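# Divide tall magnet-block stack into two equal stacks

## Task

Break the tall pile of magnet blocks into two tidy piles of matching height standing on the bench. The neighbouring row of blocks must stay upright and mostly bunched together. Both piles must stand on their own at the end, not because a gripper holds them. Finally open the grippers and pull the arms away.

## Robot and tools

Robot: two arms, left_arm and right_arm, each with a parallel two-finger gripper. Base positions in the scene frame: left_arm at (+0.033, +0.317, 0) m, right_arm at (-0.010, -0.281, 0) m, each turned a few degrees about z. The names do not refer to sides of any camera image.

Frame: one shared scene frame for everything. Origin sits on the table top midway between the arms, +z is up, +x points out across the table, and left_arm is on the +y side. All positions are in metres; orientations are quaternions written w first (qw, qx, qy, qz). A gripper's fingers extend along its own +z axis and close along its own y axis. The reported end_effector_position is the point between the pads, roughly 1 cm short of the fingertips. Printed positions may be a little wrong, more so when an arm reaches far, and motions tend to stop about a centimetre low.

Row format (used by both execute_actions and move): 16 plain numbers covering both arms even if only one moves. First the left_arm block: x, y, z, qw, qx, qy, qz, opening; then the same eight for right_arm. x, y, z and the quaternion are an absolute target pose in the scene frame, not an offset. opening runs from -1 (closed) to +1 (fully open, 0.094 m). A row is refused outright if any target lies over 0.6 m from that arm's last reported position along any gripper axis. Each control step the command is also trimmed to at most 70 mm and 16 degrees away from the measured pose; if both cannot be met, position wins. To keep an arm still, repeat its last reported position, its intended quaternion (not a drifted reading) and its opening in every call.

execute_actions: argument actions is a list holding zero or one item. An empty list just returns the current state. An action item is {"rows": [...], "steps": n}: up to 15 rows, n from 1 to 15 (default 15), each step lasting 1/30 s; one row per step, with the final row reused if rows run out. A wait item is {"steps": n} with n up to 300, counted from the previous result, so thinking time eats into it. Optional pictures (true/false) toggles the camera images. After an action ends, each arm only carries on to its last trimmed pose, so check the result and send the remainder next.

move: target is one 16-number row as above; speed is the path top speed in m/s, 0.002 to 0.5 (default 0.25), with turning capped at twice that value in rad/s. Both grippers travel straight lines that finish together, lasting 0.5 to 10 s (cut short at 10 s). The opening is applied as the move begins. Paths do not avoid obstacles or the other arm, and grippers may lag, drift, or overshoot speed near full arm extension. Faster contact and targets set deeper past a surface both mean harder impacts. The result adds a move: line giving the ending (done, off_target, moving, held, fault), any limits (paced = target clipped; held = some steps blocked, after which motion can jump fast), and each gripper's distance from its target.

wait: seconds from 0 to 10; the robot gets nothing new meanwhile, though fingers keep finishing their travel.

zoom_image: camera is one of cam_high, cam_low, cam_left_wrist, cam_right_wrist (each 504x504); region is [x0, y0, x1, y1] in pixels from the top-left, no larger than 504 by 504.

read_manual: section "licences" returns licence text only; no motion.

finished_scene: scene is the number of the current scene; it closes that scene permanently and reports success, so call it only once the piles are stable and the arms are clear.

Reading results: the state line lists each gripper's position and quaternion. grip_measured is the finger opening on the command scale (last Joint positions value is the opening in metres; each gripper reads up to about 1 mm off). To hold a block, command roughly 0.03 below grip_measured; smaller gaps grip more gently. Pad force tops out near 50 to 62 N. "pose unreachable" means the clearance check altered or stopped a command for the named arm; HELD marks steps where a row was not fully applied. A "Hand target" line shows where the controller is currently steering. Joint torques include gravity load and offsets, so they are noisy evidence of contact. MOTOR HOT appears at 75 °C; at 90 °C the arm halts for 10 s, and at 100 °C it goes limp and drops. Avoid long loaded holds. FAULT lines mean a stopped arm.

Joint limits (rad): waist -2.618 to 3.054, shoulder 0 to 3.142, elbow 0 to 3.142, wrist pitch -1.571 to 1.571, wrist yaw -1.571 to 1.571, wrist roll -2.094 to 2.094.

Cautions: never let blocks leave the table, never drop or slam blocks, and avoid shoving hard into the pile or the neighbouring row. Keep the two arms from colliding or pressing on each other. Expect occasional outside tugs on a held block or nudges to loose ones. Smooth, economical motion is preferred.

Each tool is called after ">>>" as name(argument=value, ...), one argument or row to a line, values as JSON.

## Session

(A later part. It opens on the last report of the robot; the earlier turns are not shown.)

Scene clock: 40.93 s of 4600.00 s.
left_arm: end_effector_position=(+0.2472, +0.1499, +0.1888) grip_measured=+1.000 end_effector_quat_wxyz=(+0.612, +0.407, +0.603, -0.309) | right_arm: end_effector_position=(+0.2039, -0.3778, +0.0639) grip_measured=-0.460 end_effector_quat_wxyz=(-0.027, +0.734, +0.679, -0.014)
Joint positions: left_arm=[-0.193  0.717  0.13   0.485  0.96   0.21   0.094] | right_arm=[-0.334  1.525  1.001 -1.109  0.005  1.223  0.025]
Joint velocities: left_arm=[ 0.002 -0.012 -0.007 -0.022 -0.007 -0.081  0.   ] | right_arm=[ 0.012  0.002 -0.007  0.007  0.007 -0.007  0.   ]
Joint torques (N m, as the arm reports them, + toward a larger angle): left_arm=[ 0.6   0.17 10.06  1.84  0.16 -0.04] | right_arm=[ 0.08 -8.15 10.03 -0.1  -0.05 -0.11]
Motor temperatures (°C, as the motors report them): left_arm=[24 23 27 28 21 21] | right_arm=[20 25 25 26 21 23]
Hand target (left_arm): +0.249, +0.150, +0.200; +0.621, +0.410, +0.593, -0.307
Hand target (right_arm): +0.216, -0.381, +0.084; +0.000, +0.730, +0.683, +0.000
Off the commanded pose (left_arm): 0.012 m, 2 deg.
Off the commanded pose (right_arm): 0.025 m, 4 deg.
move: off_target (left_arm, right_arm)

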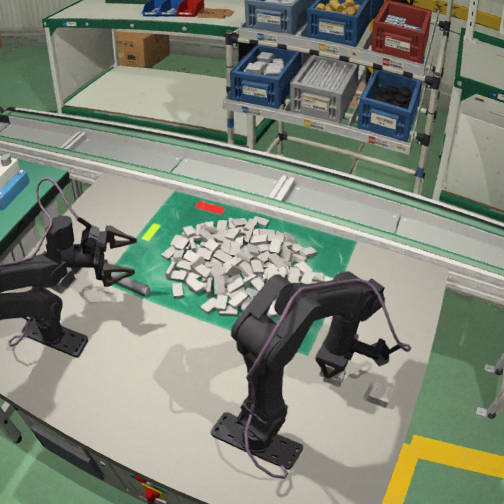

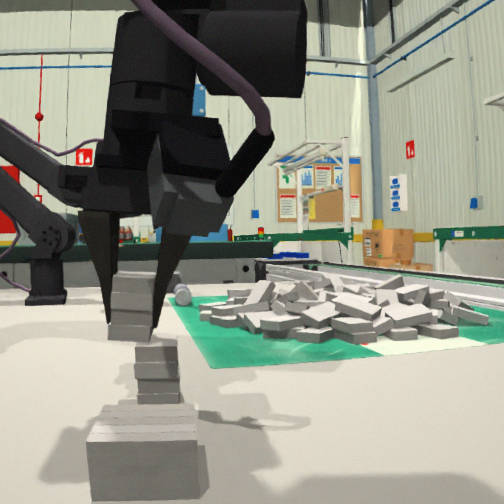

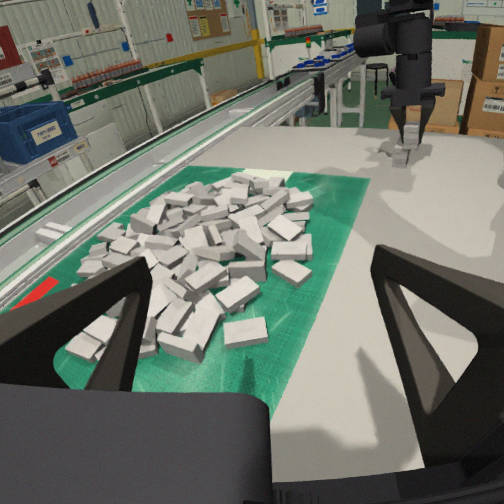

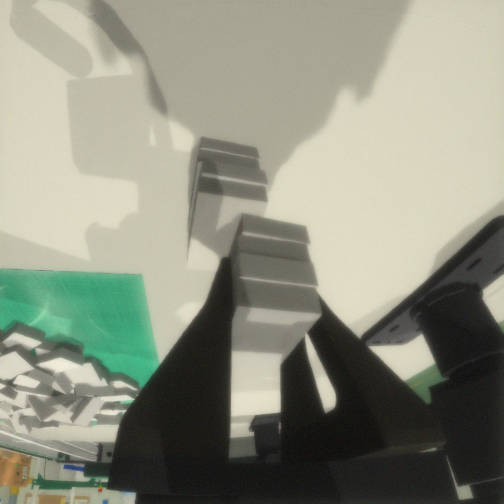

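>>> move(
  target=[0.25,0.15,0.2,0.621,0.41,0.593,-0.307,1,0.217,-0.382,0.11,0,0.73,0.683,0,-0.5],
  speed=0.06,
)

>>> move(
  target=[0.25,0.15,0.2,0.621,0.41,0.593,-0.307,1,0.33,-0.39,0.1,0,0.73,0.683,0,-0.5],
  speed=0.1,
)

>>> move(
  target=[0.25,0.15,0.2,0.621,0.41,0.593,-0.307,1,0.33,-0.39,0.028,0,0.73,0.683,0,-0.5],
  speed=0.04,
)

Scene clock: 45.23 s of 4600.00 s.
left_arm: end_effector_position=(+0.2472, +0.1499, +0.1888) grip_measured=+1.000 end_effector_quat_wxyz=(+0.612, +0.407, +0.603, -0.309) | right_arm: end_effector_position=(+0.2090, -0.3801, +0.0928) grip_measured=-0.460 end_effector_quat_wxyz=(-0.021, +0.734, +0.679, -0.012)
Joint positions: left_arm=[-0.193  0.717  0.13   0.485  0.96   0.21   0.094] | right_arm=[-0.334  1.508  1.104 -1.215  0.005  1.223  0.025]
Joint velocities: left_arm=[ 0.012 -0.027 -0.002 -0.007  0.007 -0.051  0.   ] | right_arm=[ 0.012 -0.002 -0.012  0.022  0.051  0.022 -0.   ]
Joint torques (N m, as the arm reports them, + toward a larger angle): left_arm=[ 0.63  0.2  10.07  1.83  0.16 -0.06] | right_arm=[-0.02 -8.06  9.1  -0.09 -0.06 -0.15]
Motor temperatures (°C, as the motors report them): left_arm=[24 23 28 28 21 21] | right_arm=[20 26 26 26 21 23]
Hand target (left_arm): +0.249, +0.150, +0.200; +0.621, +0.410, +0.593, -0.307
Hand target (right_arm): +0.216, -0.382, +0.110; +0.000, +0.730, +0.683, -0.000
Off the commanded pose (left_arm): 0.012 m, 2 deg.
Off the commanded pose (right_arm): 0.019 m, 3 deg.
move: off_target (left_arm, right_arm)

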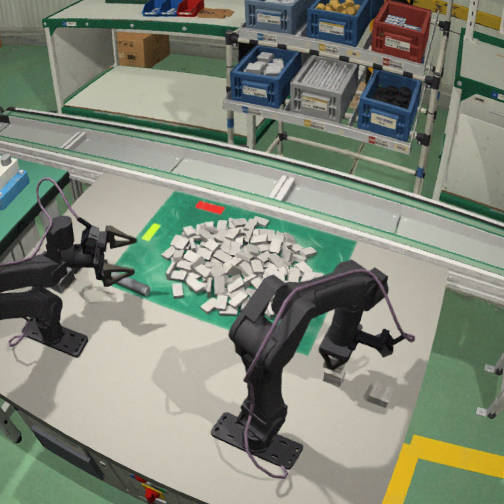

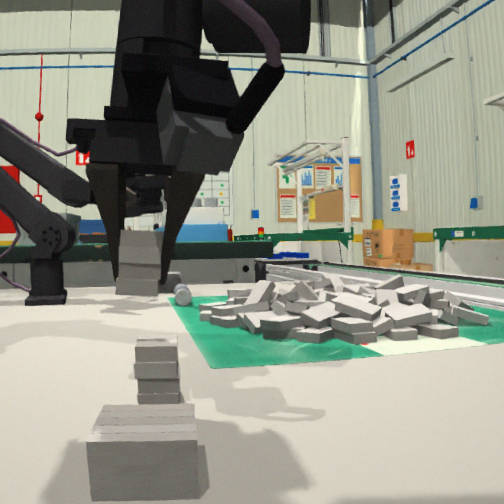

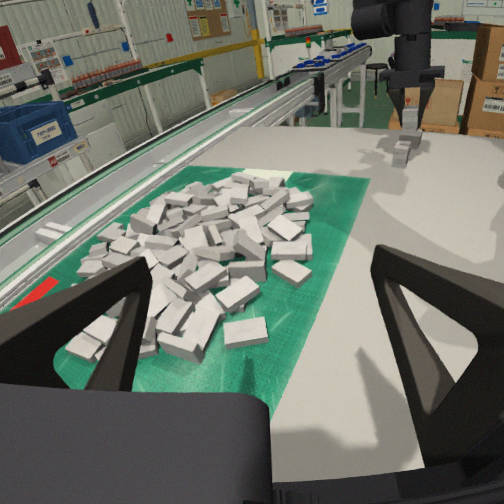

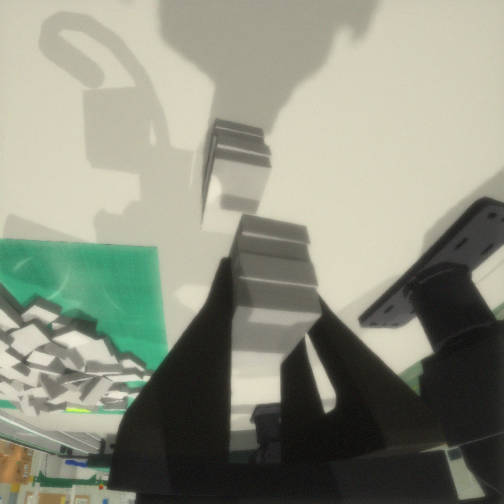

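Scene clock: 46.97 s of 4600.00 s.
left_arm: end_effector_position=(+0.2472, +0.1499, +0.1888) grip_measured=+1.000 end_effector_quat_wxyz=(+0.612, +0.407, +0.603, -0.309) | right_arm: end_effector_position=(+0.3219, -0.3920, +0.0875) grip_measured=-0.460 end_effector_quat_wxyz=(-0.012, +0.729, +0.684, -0.007)
Joint positions: left_arm=[-0.193  0.717  0.13   0.485  0.96   0.21   0.094] | right_arm=[-0.234  1.906  1.538 -1.231  0.001  1.309  0.025]
Joint velocities: left_arm=[ 0.007  0.002  0.002  0.037 -0.037  0.022  0.   ] | right_arm=[ 0.017  0.012  0.012 -0.037 -0.081  0.007  0.001]
Joint torques (N m, as the arm reports them, + toward a larger angle): left_arm=[ 0.61  0.18 10.07  1.83  0.16 -0.05] | right_arm=[ 0.32 -9.98  9.42 -0.06 -0.06  0.07]
Motor temperatures (°C, as the motors report them): left_arm=[24 23 28 28 21 21] | right_arm=[20 26 26 26 21 23]
Hand target (left_arm): +0.249, +0.150, +0.200; +0.621, +0.410, +0.593, -0.307
Hand target (right_arm): +0.329, -0.391, +0.101; -0.000, +0.730, +0.683, +0.002
Off the commanded pose (left_arm): 0.012 m, 2 deg.
Off the commanded pose (right_arm): 0.015 m, 2 deg.
move: off_target (left_arm, right_arm)

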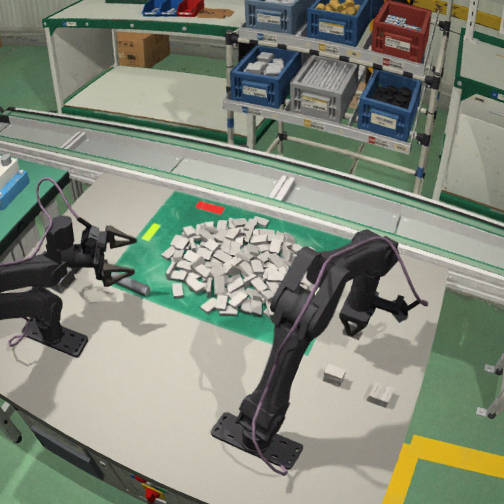

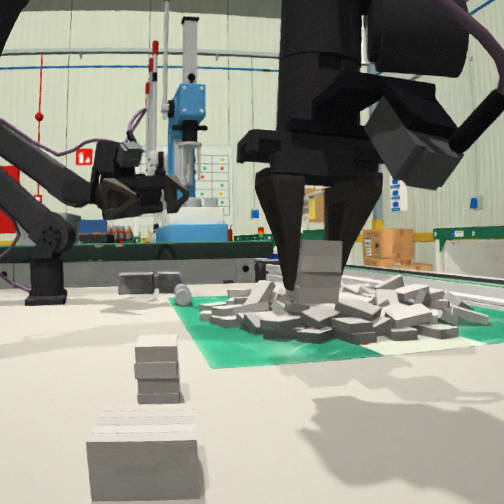

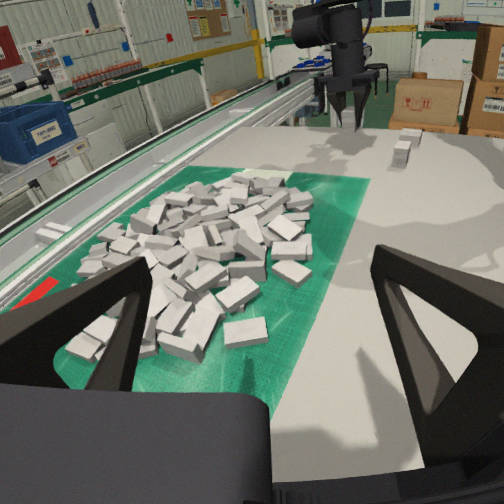

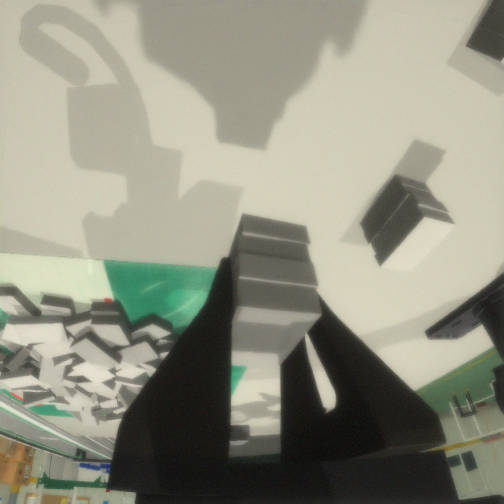

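Scene clock: 48.90 s of 4600.00 s.
left_arm: end_effector_position=(+0.2472, +0.1499, +0.1888) grip_measured=+1.000 end_effector_quat_wxyz=(+0.612, +0.407, +0.603, -0.309) | right_arm: end_effector_position=(+0.3298, -0.3947, +0.0272) grip_measured=-0.460 end_effector_quat_wxyz=(-0.004, +0.731, +0.683, -0.002)
Joint positions: left_arm=[-0.193  0.717  0.13   0.485  0.96   0.21   0.094] | right_arm=[-0.234  1.973  1.386 -0.993  0.001  1.314  0.025]
Joint velocities: left_arm=[-0.002  0.002 -0.022  0.037 -0.022 -0.007  0.   ] | right_arm=[ 0.002 -0.002 -0.002  0.022  0.066  0.066 -0.   ]
Joint torques (N m, as the arm reports them, + toward a larger angle): left_arm=[ 0.63  0.17 10.07  1.83  0.15 -0.05] | right_arm=[  0.78 -10.4    5.07   0.26   0.01   0.09]
Motor temperatures (°C, as the motors report them): left_arm=[24 23 28 28 21 21] | right_arm=[20 26 26 26 21 23]
Hand target (left_arm): +0.249, +0.150, +0.200; +0.621, +0.410, +0.593, -0.307
Hand target (right_arm): +0.331, -0.391, +0.028; -0.000, +0.730, +0.683, +0.000
Off the commanded pose (left_arm): 0.012 m, 2 deg.
Off the commanded pose (right_arm): 0.005 m, 1 deg.
move: off_target (left_arm)

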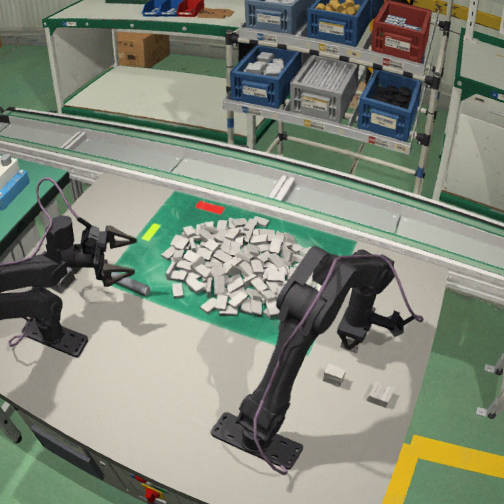

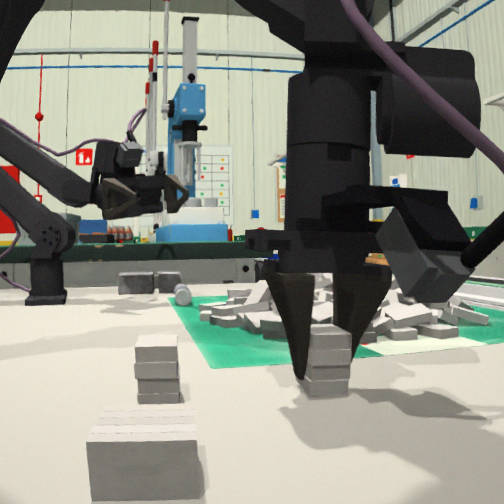

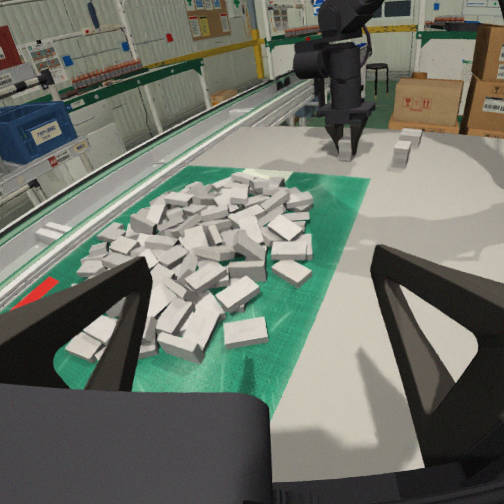

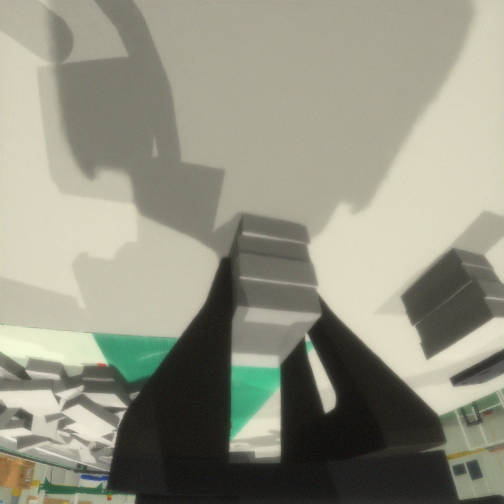

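>>> move(
  target=[0.25,0.15,0.2,0.621,0.41,0.593,-0.307,1,0.33,-0.39,0.019,0,0.73,0.683,0,-0.5],
  speed=0.02,
)

Scene clock: 51.00 s of 4600.00 s.
left_arm: end_effector_position=(+0.2472, +0.1499, +0.1888) grip_measured=+1.000 end_effector_quat_wxyz=(+0.612, +0.407, +0.603, -0.309) | right_arm: end_effector_position=(+0.3318, -0.3948, +0.0241) grip_measured=-0.460 end_effector_quat_wxyz=(+0.002, +0.731, +0.683, +0.000)
Joint positions: left_arm=[-0.193  0.717  0.13   0.485  0.96   0.21   0.094] | right_arm=[-0.232  1.973  1.373 -0.967  0.001  1.315  0.025]
Joint velocities: left_arm=[-0.017 -0.012 -0.007 -0.081 -0.051 -0.037  0.   ] | right_arm=[ 0.002 -0.002 -0.002  0.051  0.066 -0.022  0.   ]
Joint torques (N m, as the arm reports them, + toward a larger angle): left_arm=[ 0.62  0.21 10.06  1.83  0.15 -0.05] | right_arm=[ 0.96 -9.72  4.21  0.37 -0.02  0.09]
Motor temperatures (°C, as the motors report them): left_arm=[24 23 28 28 21 21] | right_arm=[20 26 26 26 21 23]
Hand target (left_arm): +0.249, +0.150, +0.200; +0.621, +0.410, +0.593, -0.307
Hand target (right_arm): +0.330, -0.390, +0.019; -0.000, +0.730, +0.683, -0.000
Off the commanded pose (left_arm): 0.012 m, 2 deg.
Off the commanded pose (right_arm): 0.007 m, 0 deg.
move: off_target (left_arm)

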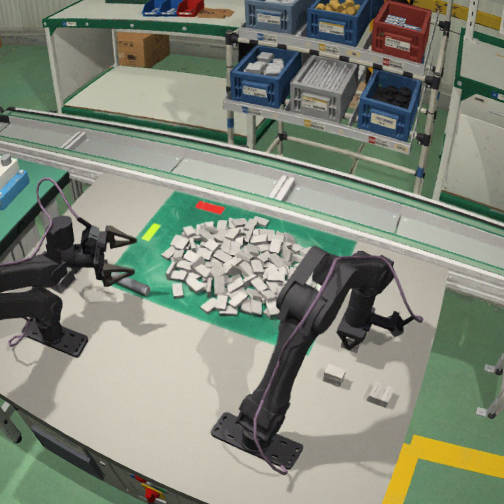

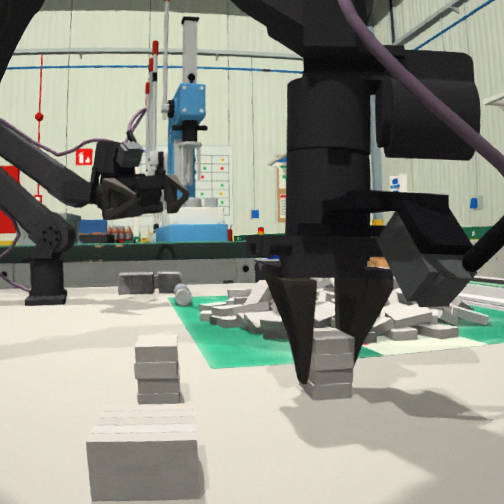

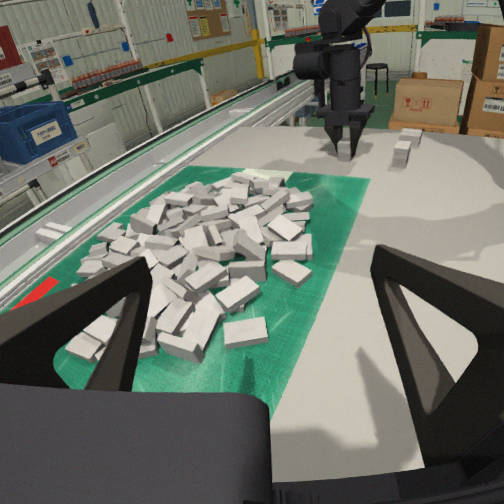

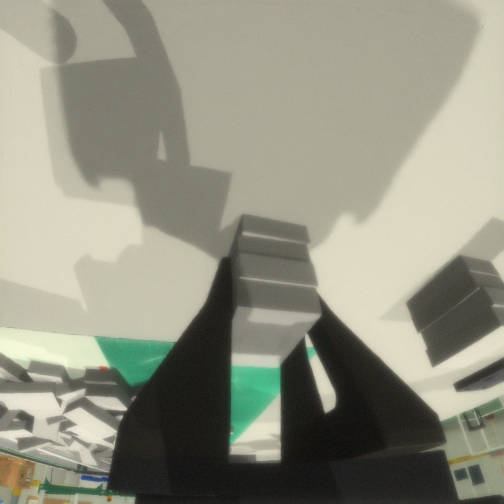

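>>> move(
  target=[0.25,0.15,0.2,0.621,0.41,0.593,-0.307,1,0.33,-0.39,0.015,0,0.73,0.683,0,-0.5],
  speed=0.02,
)

>>> move(
  target=[0.25,0.15,0.2,0.621,0.41,0.593,-0.307,1,0.33,-0.39,0.022,0,0.73,0.683,0,0.7],
)

>>> move(
  target=[0.25,0.15,0.2,0.621,0.41,0.593,-0.307,1,0.33,-0.39,0.18,0,0.73,0.683,0,0.7],
  speed=0.15,
)

>>> zoom_image(
  camera="cam_low",
  region=[100, 300, 400, 430],
)

Scene clock: 54.80 s of 4600.00 s.
left_arm: end_effector_position=(+0.2472, +0.1499, +0.1888) grip_measured=+1.000 end_effector_quat_wxyz=(+0.612, +0.407, +0.603, -0.309) | right_arm: end_effector_position=(+0.3319, -0.3948, +0.0234) grip_measured=-0.460 end_effector_quat_wxyz=(+0.002, +0.731, +0.683, +0.001)
Joint positions: left_arm=[-0.193  0.717  0.13   0.485  0.96   0.21   0.094] | right_arm=[-0.232  1.973  1.37  -0.963  0.001  1.315  0.025]
Joint velocities: left_arm=[ 0.002  0.002 -0.002 -0.051  0.022  0.037  0.   ] | right_arm=[ 0.012 -0.002 -0.007 -0.066  0.037 -0.066  0.001]
Joint torques (N m, as the arm reports them, + toward a larger angle): left_arm=[ 0.64  0.18 10.07  1.83  0.15 -0.05] | right_arm=[ 0.68 -9.21  3.79  0.46 -0.02  0.09]
Motor temperatures (°C, as the motors report them): left_arm=[24 23 28 28 21 21] | right_arm=[20 27 26 26 21 23]
Hand target (left_arm): +0.249, +0.150, +0.200; +0.621, +0.410, +0.593, -0.307
Hand target (right_arm): +0.330, -0.390, +0.015; -0.000, +0.730, +0.683, -0.000
Off the commanded pose (left_arm): 0.012 m, 2 deg.
Off the commanded pose (right_arm): 0.010 m, 0 deg.
move: off_target (left_arm)

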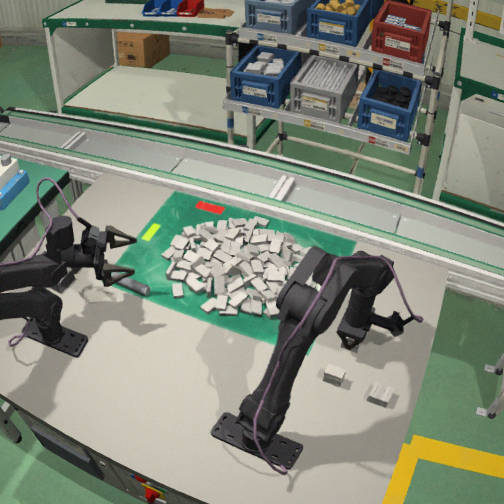

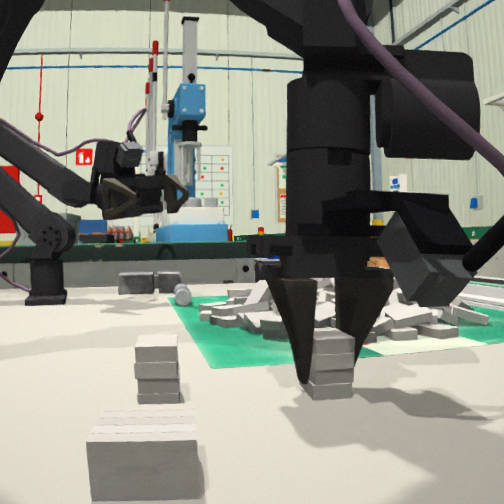

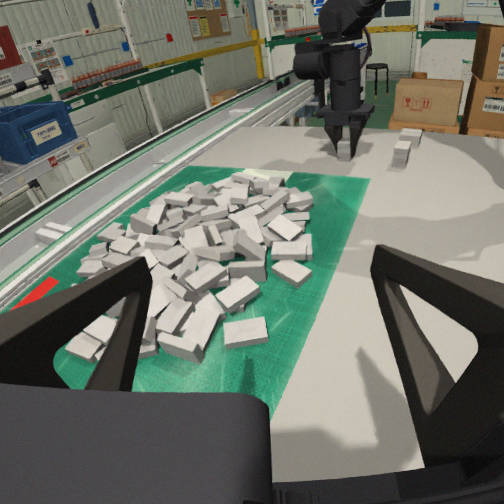

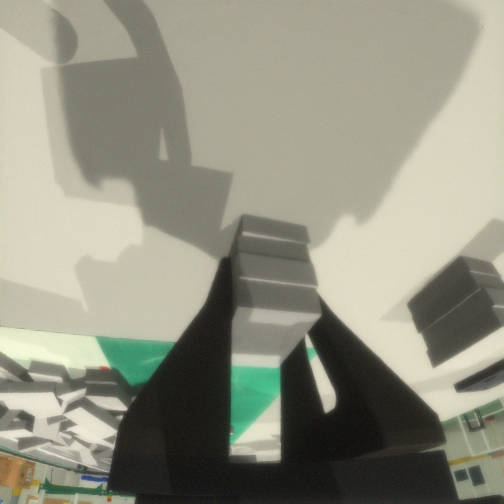

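Scene clock: 55.50 s of 4600.00 s.
left_arm: end_effector_position=(+0.2472, +0.1499, +0.1888) grip_measured=+1.000 end_effector_quat_wxyz=(+0.612, +0.407, +0.603, -0.309) | right_arm: end_effector_position=(+0.3318, -0.3948, +0.0234) grip_measured=+0.698 end_effector_quat_wxyz=(+0.002, +0.731, +0.683, +0.001)
Joint positions: left_arm=[-0.193  0.717  0.13   0.485  0.96   0.21   0.094] | right_arm=[-0.232  1.973  1.37  -0.963  0.001  1.315  0.08 ]
Joint velocities: left_arm=[-0.007 -0.022  0.007  0.007 -0.095  0.037  0.   ] | right_arm=[-0.002  0.002 -0.012 -0.022  0.022  0.022 -0.002]
Joint torques (N m, as the arm reports them, + toward a larger angle): left_arm=[ 0.63  0.18 10.06  1.83  0.15 -0.05] | right_arm=[  0.68 -10.11   4.81   0.25  -0.02   0.09]
Motor temperatures (°C, as the motors report them): left_arm=[24 23 28 28 21 21] | right_arm=[20 27 26 26 21 23]
Hand target (left_arm): +0.249, +0.150, +0.200; +0.621, +0.410, +0.593, -0.307
Hand target (right_arm): +0.330, -0.390, +0.022; -0.000, +0.730, +0.683, +0.000
Off the commanded pose (left_arm): 0.012 m, 2 deg.
Off the commanded pose (right_arm): 0.005 m, 0 deg.
move: off_target (left_arm)

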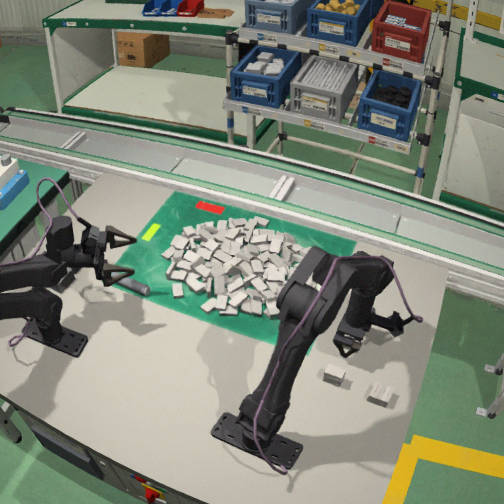

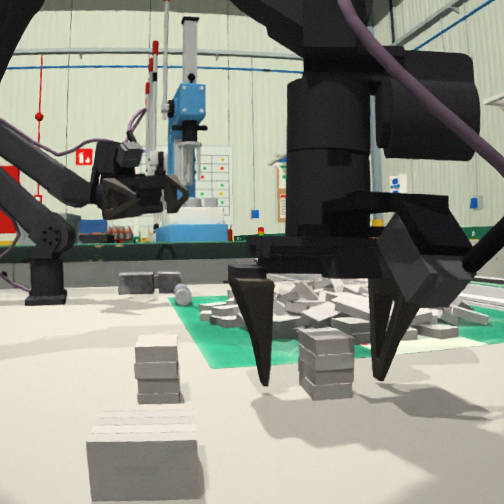

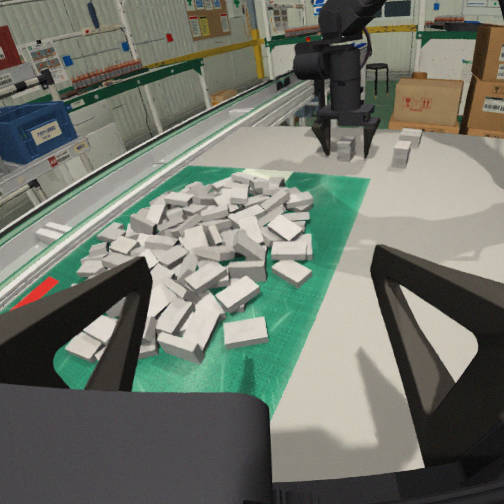

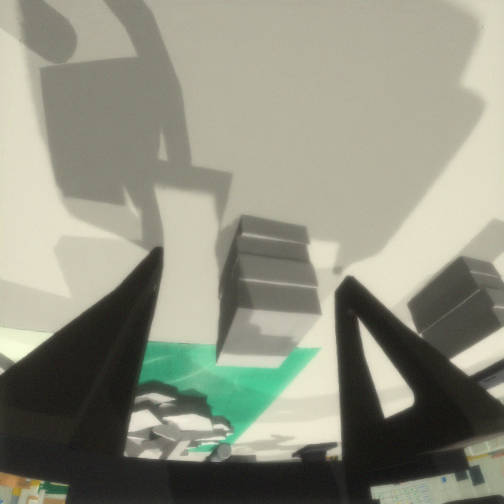

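Scene clock: 57.20 s of 4600.00 s.
left_arm: end_effector_position=(+0.2472, +0.1499, +0.1888) grip_measured=+1.000 end_effector_quat_wxyz=(+0.612, +0.407, +0.603, -0.309) | right_arm: end_effector_position=(+0.3248, -0.3925, +0.1724) grip_measured=+0.698 end_effector_quat_wxyz=(-0.002, +0.731, +0.683, -0.001)
Joint positions: left_arm=[-0.193  0.717  0.13   0.485  0.96   0.21   0.094] | right_arm=[-0.232  1.908  1.88  -1.547  0.001  1.315  0.08 ]
Joint velocities: left_arm=[-0.012 -0.007 -0.007 -0.007 -0.022 -0.066  0.   ] | right_arm=[ 0.007 -0.007 -0.002 -0.11  -0.066  0.007 -0.   ]
Joint torques (N m, as the arm reports them, + toward a larger angle): left_arm=[ 0.62  0.18 10.06  1.83  0.15 -0.05] | right_arm=[ 0.7  -9.5   7.84  0.02 -0.05  0.08]
Motor temperatures (°C, as the motors report them): left_arm=[24 23 28 29 21 21] | right_arm=[20 27 26 26 21 23]
Hand target (left_arm): +0.249, +0.150, +0.200; +0.621, +0.410, +0.593, -0.307
Hand target (right_arm): +0.327, -0.389, +0.180; +0.003, +0.730, +0.683, +0.002
Off the commanded pose (left_arm): 0.012 m, 2 deg.
Off the commanded pose (right_arm): 0.010 m, 0 deg.
joint sent to its limit (right arm) — the command would take joint 4 (wrist pitch) past its lower limit, so that joint was sent only as far as its limit.
move: off_target (left_arm)

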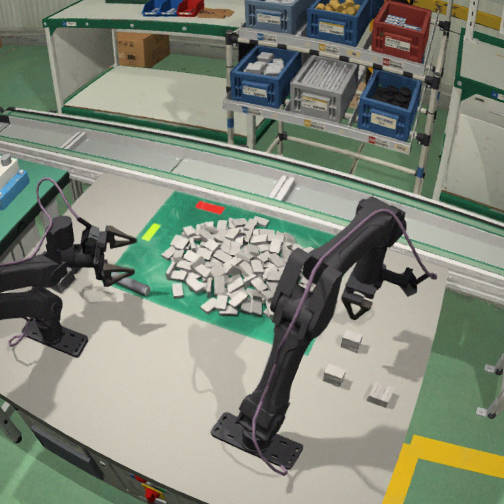

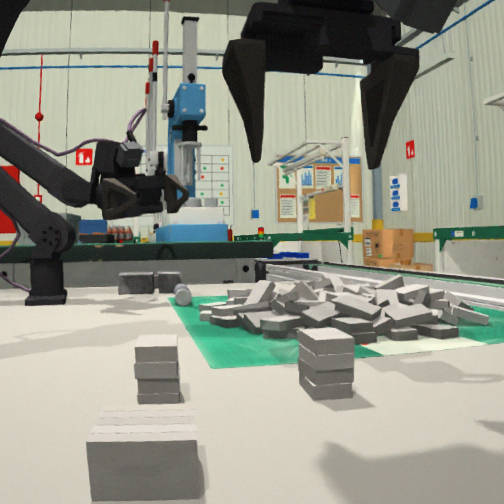

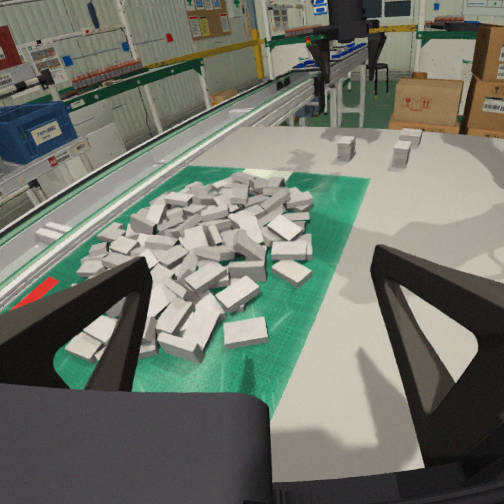

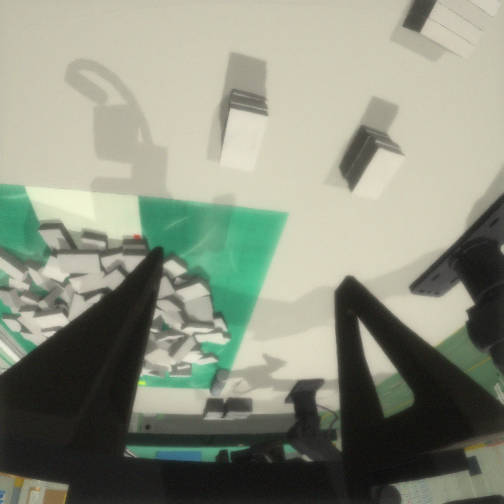

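Region (100, 300, 400, 430) of cam_low's 504x504 image, scaled by 1.680, with more detail than that image has; it fills the top 218 rows of this view, and the rest is white.

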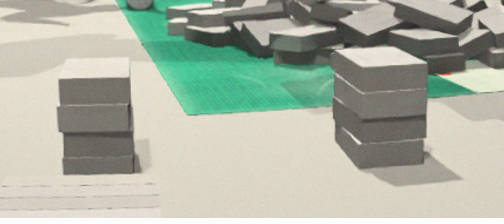

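>>> finished_scene(
  scene=1,
)

The scene is finished: the task was done.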